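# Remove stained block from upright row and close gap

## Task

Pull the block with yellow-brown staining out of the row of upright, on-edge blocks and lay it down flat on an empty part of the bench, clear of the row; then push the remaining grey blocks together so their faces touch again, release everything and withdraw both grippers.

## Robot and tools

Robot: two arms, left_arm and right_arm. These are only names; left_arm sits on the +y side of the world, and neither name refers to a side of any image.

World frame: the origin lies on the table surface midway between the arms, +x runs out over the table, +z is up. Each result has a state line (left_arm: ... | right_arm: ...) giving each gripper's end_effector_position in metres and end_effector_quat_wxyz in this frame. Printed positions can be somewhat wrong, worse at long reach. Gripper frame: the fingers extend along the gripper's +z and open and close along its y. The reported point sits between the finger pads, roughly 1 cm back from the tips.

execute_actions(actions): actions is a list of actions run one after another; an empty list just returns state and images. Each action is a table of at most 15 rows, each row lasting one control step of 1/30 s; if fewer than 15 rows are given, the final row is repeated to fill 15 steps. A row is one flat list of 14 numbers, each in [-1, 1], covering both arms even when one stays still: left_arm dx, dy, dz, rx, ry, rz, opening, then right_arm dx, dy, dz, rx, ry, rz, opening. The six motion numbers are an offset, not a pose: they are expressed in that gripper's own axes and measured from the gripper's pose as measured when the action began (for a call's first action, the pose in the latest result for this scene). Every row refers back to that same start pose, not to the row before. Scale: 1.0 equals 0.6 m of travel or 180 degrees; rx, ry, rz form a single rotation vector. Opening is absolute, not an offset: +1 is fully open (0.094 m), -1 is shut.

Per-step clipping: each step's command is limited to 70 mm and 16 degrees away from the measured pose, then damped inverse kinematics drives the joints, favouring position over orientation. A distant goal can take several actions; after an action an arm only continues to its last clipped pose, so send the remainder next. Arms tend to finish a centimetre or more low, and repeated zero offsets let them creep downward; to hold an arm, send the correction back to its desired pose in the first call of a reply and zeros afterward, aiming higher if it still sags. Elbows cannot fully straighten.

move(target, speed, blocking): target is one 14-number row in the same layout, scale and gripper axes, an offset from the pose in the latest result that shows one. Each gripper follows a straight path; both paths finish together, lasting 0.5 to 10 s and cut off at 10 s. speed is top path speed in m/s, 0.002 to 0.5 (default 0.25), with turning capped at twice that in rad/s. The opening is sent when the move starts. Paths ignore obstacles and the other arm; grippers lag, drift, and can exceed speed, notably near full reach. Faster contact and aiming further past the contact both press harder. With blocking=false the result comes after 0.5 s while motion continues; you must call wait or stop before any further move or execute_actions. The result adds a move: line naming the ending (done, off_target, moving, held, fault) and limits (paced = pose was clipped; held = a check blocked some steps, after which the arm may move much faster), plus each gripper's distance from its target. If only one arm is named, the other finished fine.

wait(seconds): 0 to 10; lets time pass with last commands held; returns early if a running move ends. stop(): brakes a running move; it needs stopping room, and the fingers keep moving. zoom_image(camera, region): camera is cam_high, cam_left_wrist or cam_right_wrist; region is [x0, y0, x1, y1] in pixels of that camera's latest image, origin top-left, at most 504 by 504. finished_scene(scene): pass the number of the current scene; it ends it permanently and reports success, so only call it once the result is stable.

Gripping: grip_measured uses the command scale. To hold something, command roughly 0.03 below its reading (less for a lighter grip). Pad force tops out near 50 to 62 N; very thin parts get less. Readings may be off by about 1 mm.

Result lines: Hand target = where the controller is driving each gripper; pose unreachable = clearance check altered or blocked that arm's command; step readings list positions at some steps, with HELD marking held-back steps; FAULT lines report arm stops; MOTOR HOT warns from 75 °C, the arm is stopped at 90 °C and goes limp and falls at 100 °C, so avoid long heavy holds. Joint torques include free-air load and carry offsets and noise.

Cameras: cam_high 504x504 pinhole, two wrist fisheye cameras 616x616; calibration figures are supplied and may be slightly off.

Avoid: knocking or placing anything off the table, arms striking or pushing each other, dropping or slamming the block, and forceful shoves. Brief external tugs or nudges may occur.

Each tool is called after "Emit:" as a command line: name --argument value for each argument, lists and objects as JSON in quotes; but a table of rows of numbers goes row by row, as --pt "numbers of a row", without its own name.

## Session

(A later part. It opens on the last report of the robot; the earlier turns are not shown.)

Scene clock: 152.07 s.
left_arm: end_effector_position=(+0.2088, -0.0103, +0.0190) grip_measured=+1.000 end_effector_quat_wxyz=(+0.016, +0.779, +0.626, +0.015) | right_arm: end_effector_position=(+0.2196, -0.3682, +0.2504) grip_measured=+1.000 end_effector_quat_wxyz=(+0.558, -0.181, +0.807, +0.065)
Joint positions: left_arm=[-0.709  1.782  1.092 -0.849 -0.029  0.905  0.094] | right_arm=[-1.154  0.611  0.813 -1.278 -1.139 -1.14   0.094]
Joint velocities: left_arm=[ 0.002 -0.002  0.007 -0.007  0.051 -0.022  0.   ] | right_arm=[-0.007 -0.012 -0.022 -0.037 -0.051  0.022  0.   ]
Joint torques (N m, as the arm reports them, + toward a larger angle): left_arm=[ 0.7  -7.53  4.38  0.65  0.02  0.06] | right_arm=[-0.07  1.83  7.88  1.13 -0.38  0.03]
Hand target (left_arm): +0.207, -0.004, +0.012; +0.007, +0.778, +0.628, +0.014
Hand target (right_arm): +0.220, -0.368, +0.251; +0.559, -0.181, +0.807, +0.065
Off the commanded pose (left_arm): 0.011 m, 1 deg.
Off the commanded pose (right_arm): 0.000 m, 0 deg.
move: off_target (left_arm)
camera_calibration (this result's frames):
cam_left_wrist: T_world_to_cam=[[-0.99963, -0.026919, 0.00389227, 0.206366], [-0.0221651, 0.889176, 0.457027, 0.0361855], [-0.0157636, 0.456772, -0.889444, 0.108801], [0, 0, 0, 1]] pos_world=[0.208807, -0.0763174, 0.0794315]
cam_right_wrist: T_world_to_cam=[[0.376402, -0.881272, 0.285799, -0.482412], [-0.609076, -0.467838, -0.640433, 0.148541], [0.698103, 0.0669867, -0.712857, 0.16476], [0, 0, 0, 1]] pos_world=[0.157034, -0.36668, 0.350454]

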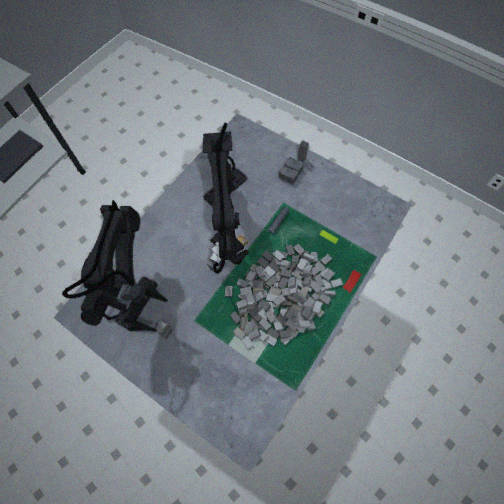

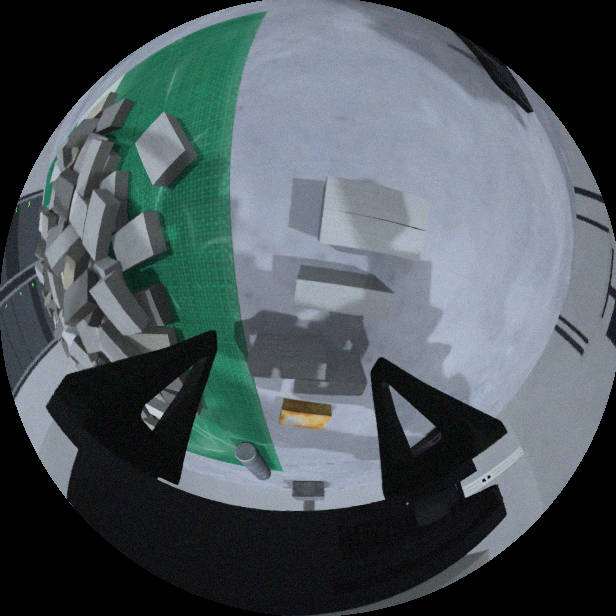

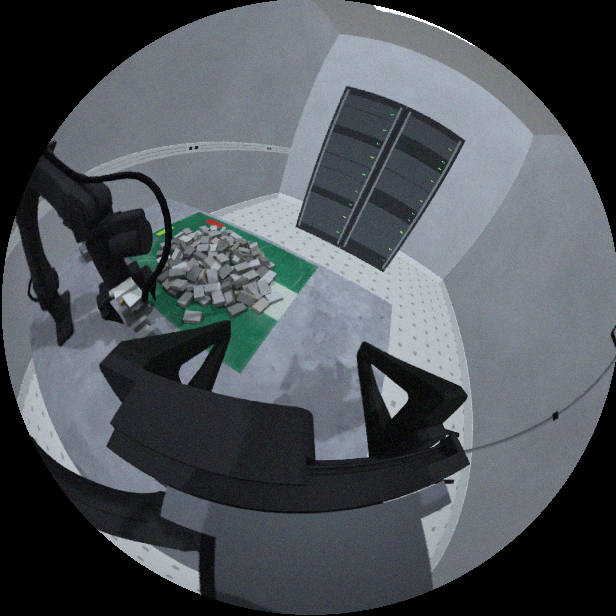

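Emit:
move --target '[0,0,-0.008,0,0,0,-0.25,0,0,0,0,0,0,1]'

Emit:
move --target '[-0.045,-0.022,-0.004,0,0,0,-0.25,0,0,0,0,0,0,1]' --speed 0.04

Emit:
move --target '[0,0,-0.008,0,0,0,1,0,0,0,0,0,0,1]'

Emit:
move --target '[0,0,-0.13,0,0,0,1,0,0,0,0,0,0,1]' --speed 0.1

Emit:
zoom_image --camera "cam_left_wrist" --region '[240,220,380,380]'

Scene clock: 157.23 s.
left_arm: end_effector_position=(+0.2090, -0.0108, +0.0190) grip_measured=-0.162 end_effector_quat_wxyz=(+0.017, +0.779, +0.626, +0.014) | right_arm: end_effector_position=(+0.2195, -0.3684, +0.2502) grip_measured=+1.000 end_effector_quat_wxyz=(+0.558, -0.181, +0.808, +0.065)
Joint positions: left_arm=[-0.709  1.782  1.092 -0.847 -0.028  0.905  0.039] | right_arm=[-1.154  0.611  0.813 -1.278 -1.138 -1.14   0.094]
Joint velocities: left_arm=[-0.017 -0.017 -0.017  0.022  0.037 -0.022  0.001] | right_arm=[-0.002  0.017 -0.002 -0.007 -0.007 -0.066  0.   ]
Joint torques (N m, as the arm reports them, + toward a larger angle): left_arm=[ 0.   -9.05  6.37  0.28  0.01  0.02] | right_arm=[-0.08  1.83  7.88  1.13 -0.38  0.03]
Hand target (left_arm): +0.209, -0.010, +0.024; +0.016, +0.779, +0.626, +0.015
Hand target (right_arm): +0.220, -0.368, +0.250; +0.558, -0.181, +0.807, +0.065
Off the commanded pose (left_arm): 0.005 m, 0 deg.
Off the commanded pose (right_arm): 0.000 m, 0 deg.
move: done
camera_calibration (this result's frames):
cam_left_wrist: T_world_to_cam=[[-0.999632, -0.0268721, 0.00362497, 0.206502], [-0.0222796, 0.890181, 0.455063, 0.0366971], [-0.0154554, 0.454815, -0.890452, 0.108972], [0, 0, 0, 1]] pos_world=[0.208928, -0.07668, 0.0795864]
cam_right_wrist: T_world_to_cam=[[0.376091, -0.881343, 0.285989, -0.482482], [-0.610147, -0.467847, -0.639406, 0.14828], [0.697335, 0.0659798, -0.713702, 0.16465], [0, 0, 0, 1]] pos_world=[0.157114, -0.366724, 0.350307]

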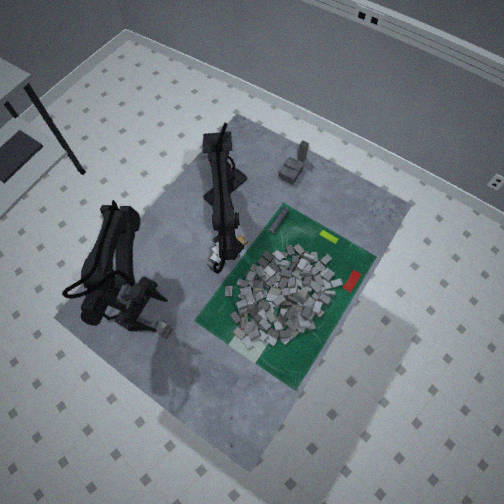

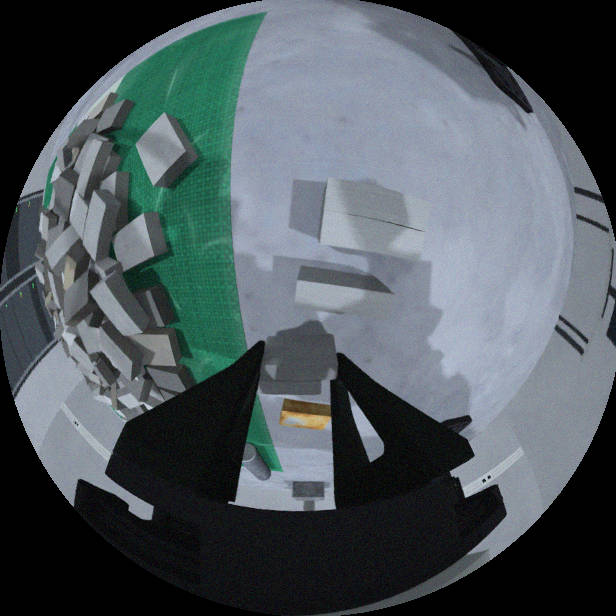

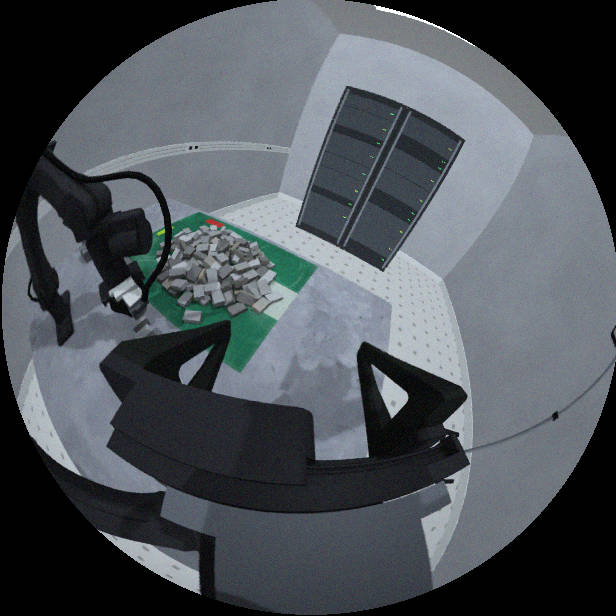

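Scene clock: 158.27 s.
left_arm: end_effector_position=(+0.1893, -0.0262, +0.0191) grip_measured=-0.162 end_effector_quat_wxyz=(+0.019, +0.779, +0.626, +0.016) | right_arm: end_effector_position=(+0.2195, -0.3686, +0.2499) grip_measured=+1.000 end_effector_quat_wxyz=(+0.557, -0.181, +0.808, +0.064)
Joint positions: left_arm=[-0.794  1.782  1.092 -0.847 -0.035  0.821  0.039] | right_arm=[-1.154  0.611  0.813 -1.278 -1.136 -1.14   0.094]
Joint velocities: left_arm=[-0.007 -0.012 -0.017 -0.037  0.022  0.022  0.   ] | right_arm=[ 0.007 -0.012 -0.007  0.037 -0.007 -0.051  0.   ]
Joint torques (N m, as the arm reports them, + toward a larger angle): left_arm=[-0.79 -6.63  8.3   0.31  0.   -0.08] | right_arm=[-0.08  1.84  7.87  1.13 -0.38  0.03]
Hand target (left_arm): +0.191, -0.034, +0.021; +0.018, +0.779, +0.626, +0.016
Hand target (right_arm): +0.220, -0.368, +0.250; +0.558, -0.181, +0.808, +0.065
Off the commanded pose (left_arm): 0.008 m, 0 deg.
Off the commanded pose (right_arm): 0.000 m, 0 deg.
move: done
camera_calibration (this result's frames):
cam_left_wrist: T_world_to_cam=[[-0.999655, -0.0262561, -0.00113277, 0.186586], [-0.0238937, 0.890076, 0.455186, 0.0503159], [-0.0109431, 0.455056, -0.890395, 0.114891], [0, 0, 0, 1]] pos_world=[0.188981, -0.0921679, 0.079607]
cam_right_wrist: T_world_to_cam=[[0.375781, -0.881414, 0.286179, -0.482553], [-0.611216, -0.467855, -0.638378, 0.148019], [0.696565, 0.064973, -0.714545, 0.164539], [0, 0, 0, 1]] pos_world=[0.157194, -0.366768, 0.35016]

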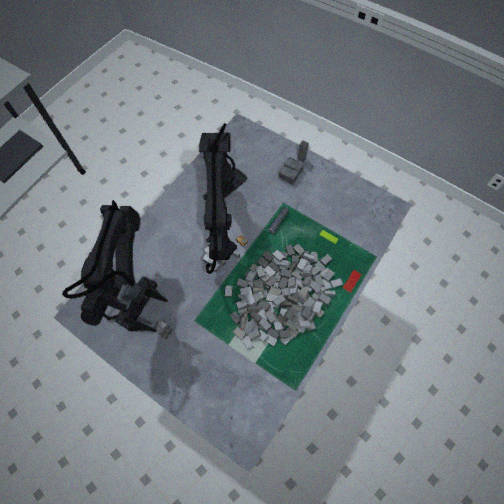

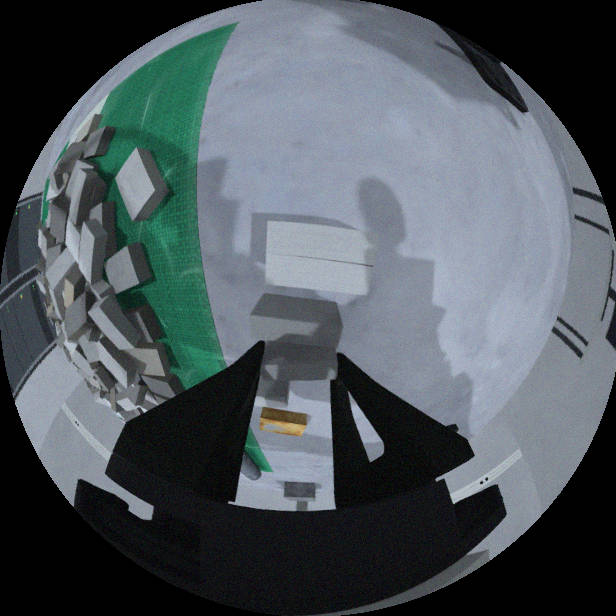

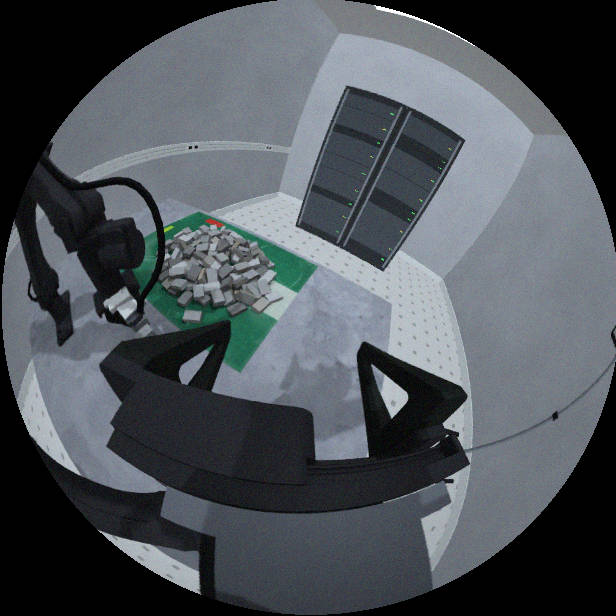

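Scene clock: 158.97 s.
left_arm: end_effector_position=(+0.1893, -0.0262, +0.0191) grip_measured=+1.000 end_effector_quat_wxyz=(+0.019, +0.779, +0.626, +0.016) | right_arm: end_effector_position=(+0.2194, -0.3688, +0.2497) grip_measured=+1.000 end_effector_quat_wxyz=(+0.557, -0.181, +0.808, +0.064)
Joint positions: left_arm=[-0.794  1.782  1.092 -0.847 -0.035  0.821  0.094] | right_arm=[-1.154  0.611  0.813 -1.278 -1.134 -1.14   0.094]
Joint velocities: left_arm=[-0.002 -0.012  0.007  0.007 -0.022  0.066  0.   ] | right_arm=[-0.012  0.007  0.007 -0.022  0.051 -0.066  0.   ]
Joint torques (N m, as the arm reports them, + toward a larger angle): left_arm=[ 0.02 -9.06  6.39  0.3   0.    0.01] | right_arm=[-0.08  1.82  7.88  1.13 -0.38  0.03]
Hand target (left_arm): +0.189, -0.026, +0.024; +0.019, +0.779, +0.626, +0.016
Hand target (right_arm): +0.219, -0.369, +0.250; +0.557, -0.181, +0.808, +0.064
Off the commanded pose (left_arm): 0.005 m, 0 deg.
Off the commanded pose (right_arm): 0.000 m, 0 deg.
move: done
camera_calibration (this result's frames):
cam_left_wrist: T_world_to_cam=[[-0.999645, -0.0266369, -0.00112897, 0.186574], [-0.0242314, 0.890075, 0.45517, 0.0503801], [-0.0111195, 0.455035, -0.890404, 0.114924], [0, 0, 0, 1]] pos_world=[0.189007, -0.092167, 0.0796082]
cam_right_wrist: T_world_to_cam=[[0.375394, -0.881501, 0.286418, -0.482641], [-0.612552, -0.467863, -0.637091, 0.147694], [0.695601, 0.0637144, -0.715598, 0.1644], [0, 0, 0, 1]] pos_world=[0.157293, -0.366823, 0.349976]

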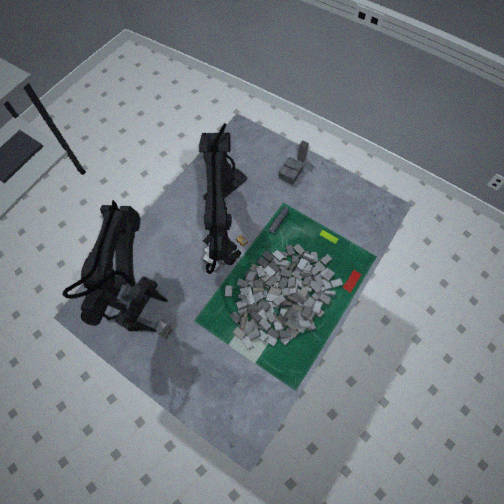

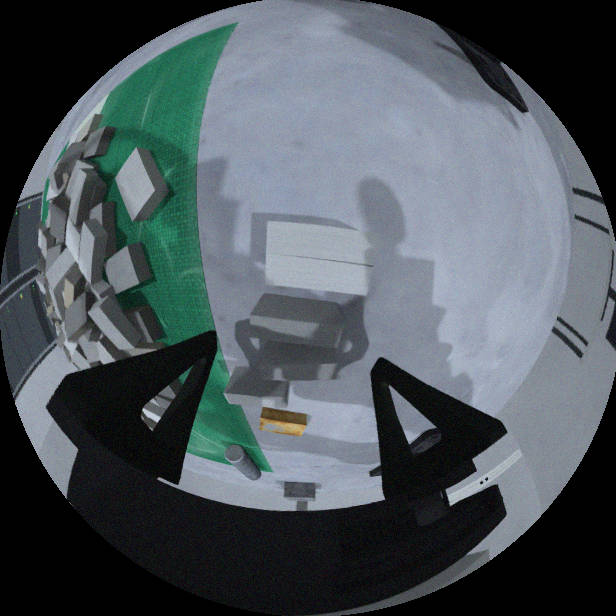

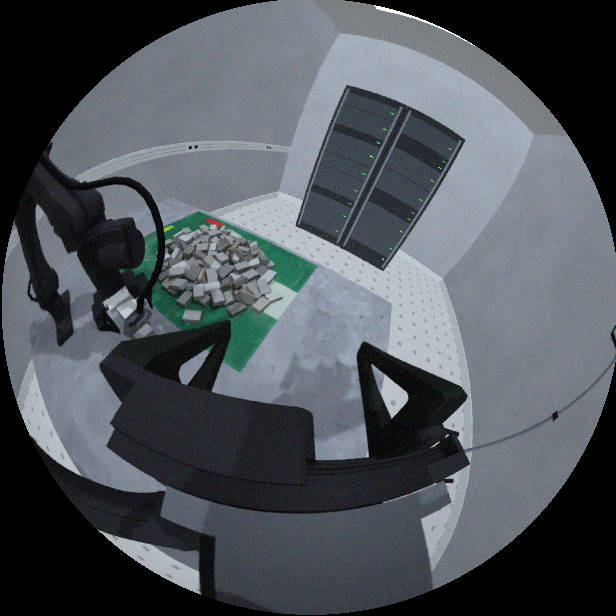

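Scene clock: 160.33 s.
left_arm: end_effector_position=(+0.1854, -0.0206, +0.0864) grip_measured=+1.000 end_effector_quat_wxyz=(+0.009, +0.780, +0.626, +0.017) | right_arm: end_effector_position=(+0.2194, -0.3689, +0.2495) grip_measured=+1.000 end_effector_quat_wxyz=(+0.556, -0.180, +0.809, +0.063)
Joint positions: left_arm=[-0.794  1.693  1.269 -1.131 -0.035  0.821  0.094] | right_arm=[-1.154  0.611  0.813 -1.278 -1.133 -1.14   0.094]
Joint velocities: left_arm=[ 0.017  0.012  0.002 -0.037 -0.007  0.037  0.   ] | right_arm=[-0.002 -0.007 -0.017 -0.022 -0.007 -0.007  0.   ]
Joint torques (N m, as the arm reports them, + toward a larger angle): left_arm=[-0.42 -8.83  7.78  0.22  0.   -0.06] | right_arm=[-0.08  1.83  7.87  1.13 -0.38  0.03]
Hand target (left_arm): +0.186, -0.024, +0.097; +0.019, +0.779, +0.626, +0.016
Hand target (right_arm): +0.219, -0.369, +0.250; +0.557, -0.181, +0.808, +0.064
Off the commanded pose (left_arm): 0.012 m, 1 deg.
Off the commanded pose (right_arm): 0.000 m, 0 deg.
move: off_target (left_arm)
camera_calibration (this result's frames):
cam_left_wrist: T_world_to_cam=[[-0.999604, -0.0266952, 0.0088533, 0.182025], [-0.0194323, 0.883109, 0.468766, 0.0123863], [-0.0203322, 0.468409, -0.883278, 0.173614], [0, 0, 0, 1]] pos_world=[0.185724, -0.0874013, 0.145931]
cam_right_wrist: T_world_to_cam=[[0.375084, -0.881571, 0.286609, -0.482711], [-0.613618, -0.467868, -0.63606, 0.147433], [0.694827, 0.0627074, -0.716438, 0.164289], [0, 0, 0, 1]] pos_world=[0.157373, -0.366867, 0.349828]

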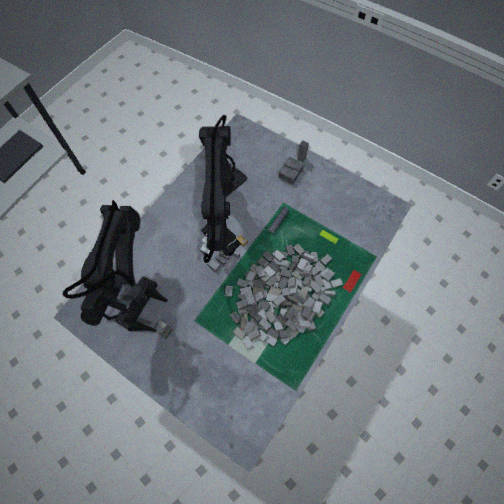

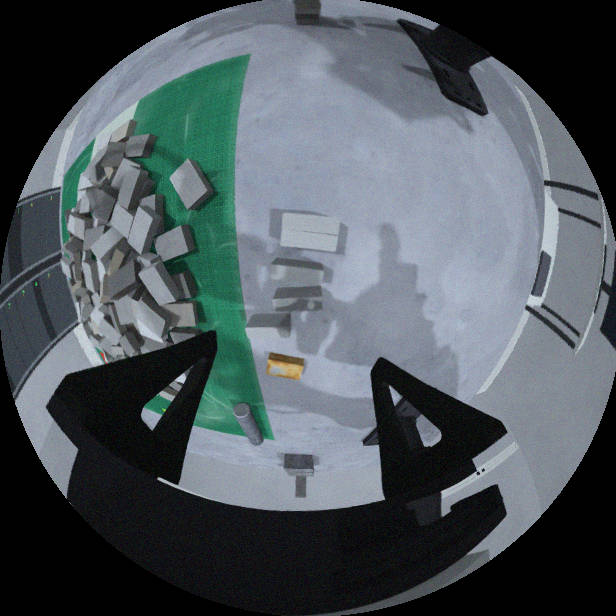

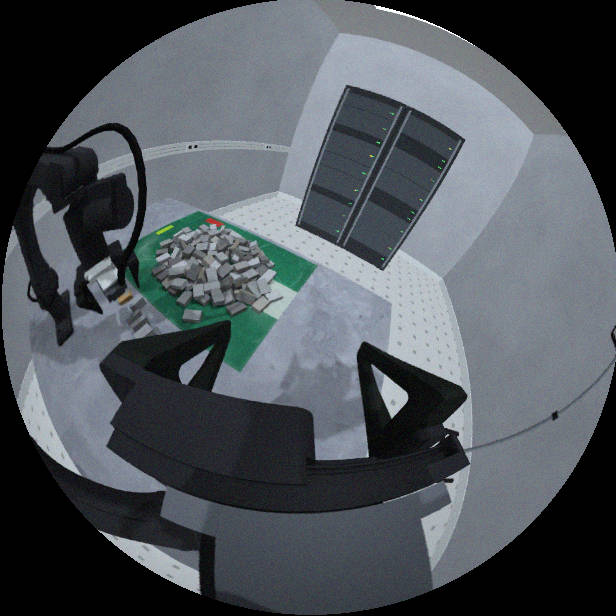

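Region (240, 220, 380, 380) of cam_left_wrist's 616x616 image, scaled by 3.150, with more detail than that image has; it fills the left 441 columns of this view, and the rest is white.

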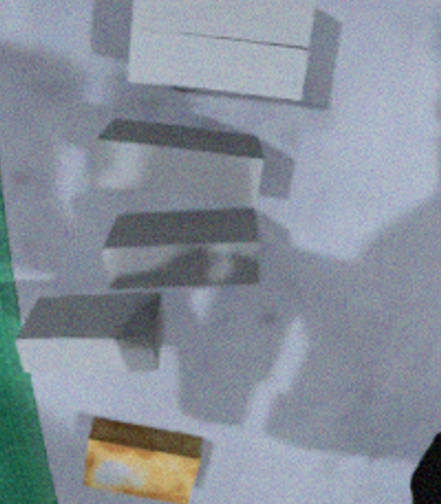

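Emit:
move --target '[0.05,0.027,0,0,0,0,1,0,0,0,0,0,0,1]' --speed 0.15

Emit:
move --target '[0.008,0,0.125,0,0,0,1,0,0,0,0,0,0,1]' --speed 0.08

Emit:
move --target '[0,0,-0.008,0,0,0,-0.25,0,0,0,0,0,0,1]'

Scene clock: 167.23 s.
left_arm: end_effector_position=(+0.2102, -0.0000, +0.0864) grip_measured=+1.000 end_effector_quat_wxyz=(+0.007, +0.779, +0.627, +0.018) | right_arm: end_effector_position=(+0.2194, -0.3691, +0.2492) grip_measured=+1.000 end_effector_quat_wxyz=(+0.556, -0.180, +0.809, +0.063)
Joint positions: left_arm=[-0.687  1.693  1.269 -1.132 -0.035  0.925  0.094] | right_arm=[-1.154  0.611  0.813 -1.278 -1.131 -1.14   0.094]
Joint velocities: left_arm=[-0.017  0.007 -0.012 -0.022 -0.022 -0.037  0.   ] | right_arm=[-0.002 -0.017 -0.022  0.007  0.007  0.022  0.   ]
Joint torques (N m, as the arm reports them, + toward a larger angle): left_arm=[ 0.49 -9.84  4.13  0.51  0.06  0.02] | right_arm=[-0.07  1.83  7.87  1.13 -0.38  0.03]
Hand target (left_arm): +0.207, +0.005, +0.087; +0.008, +0.780, +0.626, +0.015
Hand target (right_arm): +0.219, -0.369, +0.249; +0.556, -0.180, +0.809, +0.063
Off the commanded pose (left_arm): 0.006 m, 0 deg.
Off the commanded pose (right_arm): 0.000 m, 0 deg.
move: done
camera_calibration (this result's frames):
cam_left_wrist: T_world_to_cam=[[-0.99952, -0.029109, 0.0105756, 0.20721], [-0.0206398, 0.880664, 0.473291, -0.00542209], [-0.0230906, 0.472846, -0.880843, 0.164853], [0, 0, 0, 1]] pos_world=[0.210806, -0.0671431, 0.145584]
cam_right_wrist: T_world_to_cam=[[0.374774, -0.881641, 0.2868, -0.482781], [-0.614684, -0.467871, -0.635028, 0.147173], [0.694052, 0.0617005, -0.717276, 0.164177], [0, 0, 0, 1]] pos_world=[0.157452, -0.366911, 0.349681]

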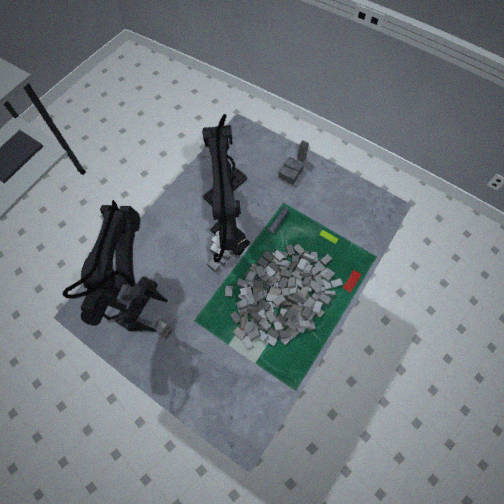

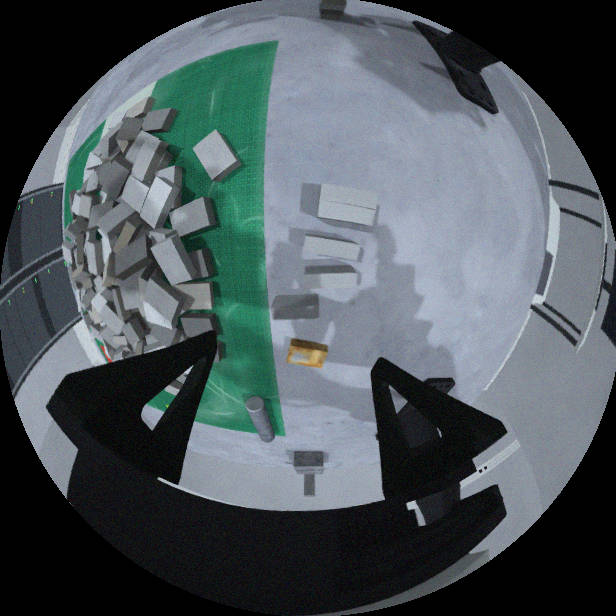

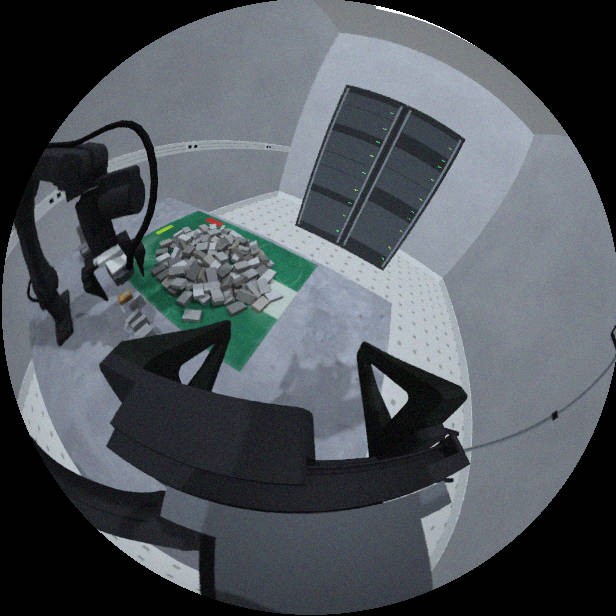

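Scene clock: 168.73 s.
left_arm: end_effector_position=(+0.2154, -0.0020, +0.0194) grip_measured=+1.000 end_effector_quat_wxyz=(+0.016, +0.780, +0.625, +0.018) | right_arm: end_effector_position=(+0.2193, -0.3692, +0.2490) grip_measured=+1.000 end_effector_quat_wxyz=(+0.555, -0.180, +0.810, +0.063)
Joint positions: left_arm=[-0.679  1.773  1.083 -0.847 -0.035  0.937  0.094] | right_arm=[-1.154  0.611  0.813 -1.278 -1.13  -1.14   0.094]
Joint velocities: left_arm=[ 0.002 -0.012 -0.017 -0.051 -0.051  0.037  0.   ] | right_arm=[-0.007  0.002  0.002 -0.022 -0.037 -0.037  0.   ]
Joint torques (N m, as the arm reports them, + toward a larger angle): left_arm=[ 0.77 -7.39  4.38  0.56  0.02  0.07] | right_arm=[-0.09  1.83  7.87  1.14 -0.38  0.03]
Hand target (left_arm): +0.214, +0.004, +0.012; +0.007, +0.779, +0.627, +0.017
Hand target (right_arm): +0.219, -0.369, +0.249; +0.556, -0.180, +0.809, +0.063
Off the commanded pose (left_arm): 0.011 m, 1 deg.
Off the commanded pose (right_arm): 0.000 m, 0 deg.
move: off_target (left_arm)
camera_calibration (this result's frames):
cam_left_wrist: T_world_to_cam=[[-0.999689, -0.0248627, -0.001715, 0.21329], [-0.0228593, 0.887372, 0.460487, 0.028895], [-0.0099271, 0.460383, -0.887665, 0.104224], [0, 0, 0, 1]] pos_world=[0.214919, -0.0683208, 0.0795763]
cam_right_wrist: T_world_to_cam=[[0.374465, -0.88171, 0.286992, -0.482852], [-0.615749, -0.467872, -0.633994, 0.146913], [0.693275, 0.0606935, -0.718113, 0.164065], [0, 0, 0, 1]] pos_world=[0.157531, -0.366956, 0.349534]

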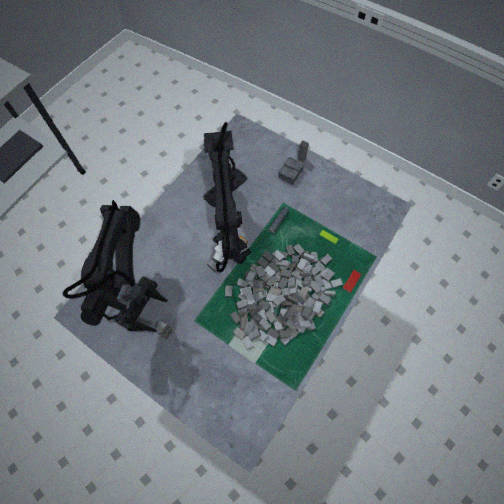

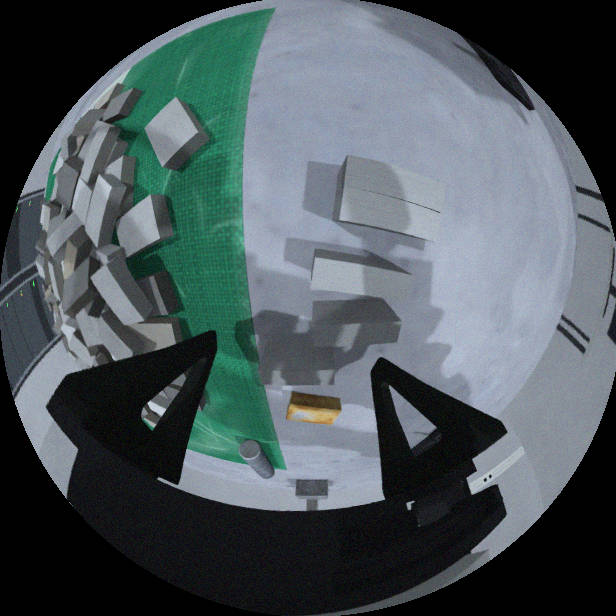

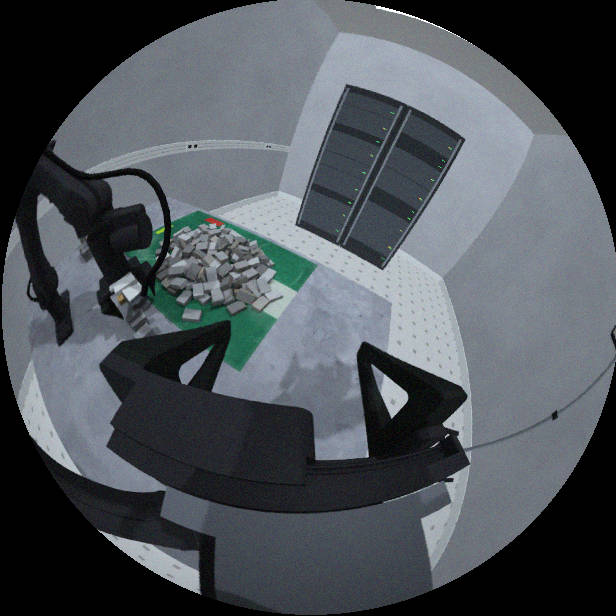

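Scene clock: 169.43 s.
left_arm: end_effector_position=(+0.2154, -0.0020, +0.0194) grip_measured=-0.168 end_effector_quat_wxyz=(+0.016, +0.780, +0.625, +0.018) | right_arm: end_effector_position=(+0.2193, -0.3694, +0.2488) grip_measured=+1.000 end_effector_quat_wxyz=(+0.555, -0.180, +0.810, +0.062)
Joint positions: left_arm=[-0.679  1.773  1.083 -0.847 -0.035  0.937  0.039] | right_arm=[-1.154  0.611  0.813 -1.278 -1.128 -1.14   0.094]
Joint velocities: left_arm=[-0.012  0.002  0.012  0.007 -0.022 -0.007 -0.   ] | right_arm=[ 0.002 -0.007 -0.017 -0.066 -0.007 -0.051  0.   ]
Joint torques (N m, as the arm reports them, + toward a larger angle): left_arm=[ 0.03 -8.96  6.38  0.28  0.01  0.01] | right_arm=[-0.08  1.82  7.87  1.13 -0.38  0.02]
Hand target (left_arm): +0.215, -0.002, +0.024; +0.017, +0.780, +0.625, +0.018
Hand target (right_arm): +0.219, -0.369, +0.249; +0.555, -0.180, +0.810, +0.063
Off the commanded pose (left_arm): 0.005 m, 0 deg.
Off the commanded pose (right_arm): 0.000 m, 0 deg.
move: done
camera_calibration (this result's frames):
cam_left_wrist: T_world_to_cam=[[-0.999689, -0.0248627, -0.001715, 0.21329], [-0.0228593, 0.887372, 0.460487, 0.028895], [-0.0099271, 0.460383, -0.887665, 0.104224], [0, 0, 0, 1]] pos_world=[0.214919, -0.0683208, 0.0795763]
cam_right_wrist: T_world_to_cam=[[0.374155, -0.881778, 0.287184, -0.482922], [-0.616812, -0.467872, -0.63296, 0.146653], [0.692496, 0.0596864, -0.718948, 0.163952], [0, 0, 0, 1]] pos_world=[0.157609, -0.367001, 0.349386]

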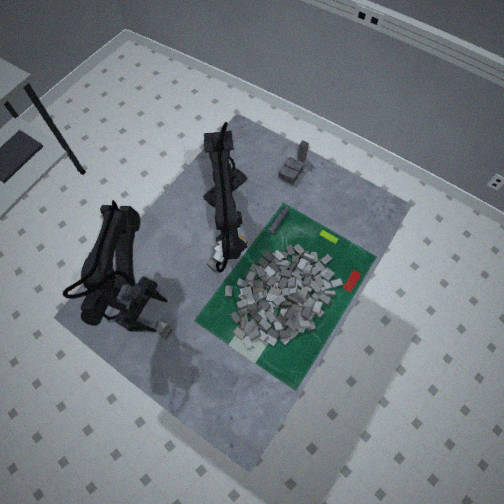

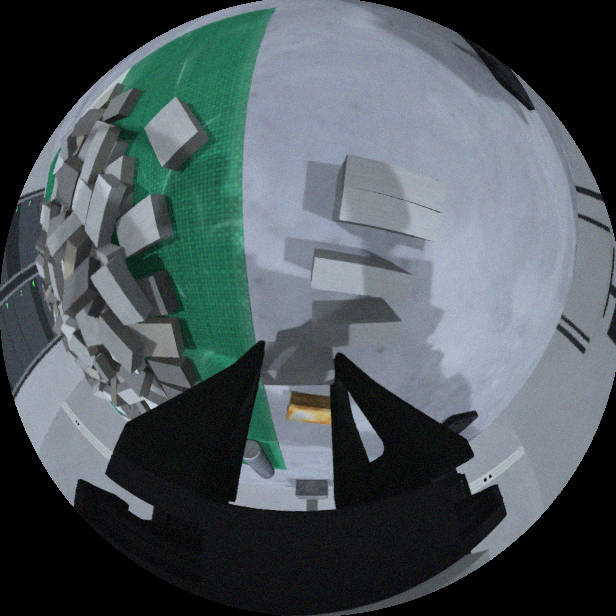

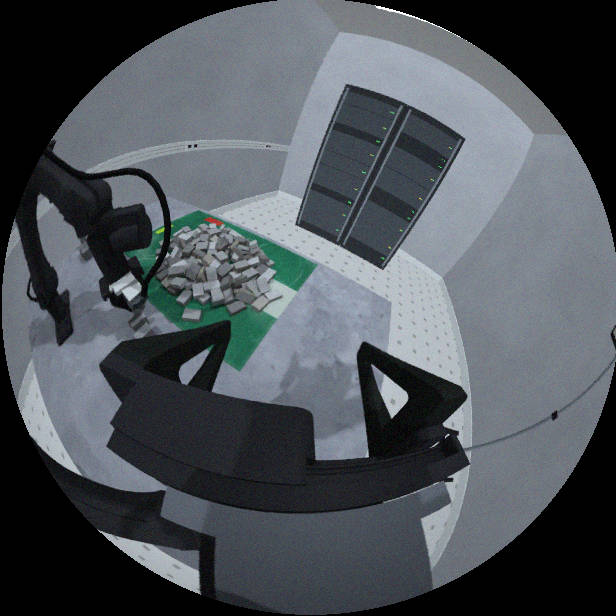

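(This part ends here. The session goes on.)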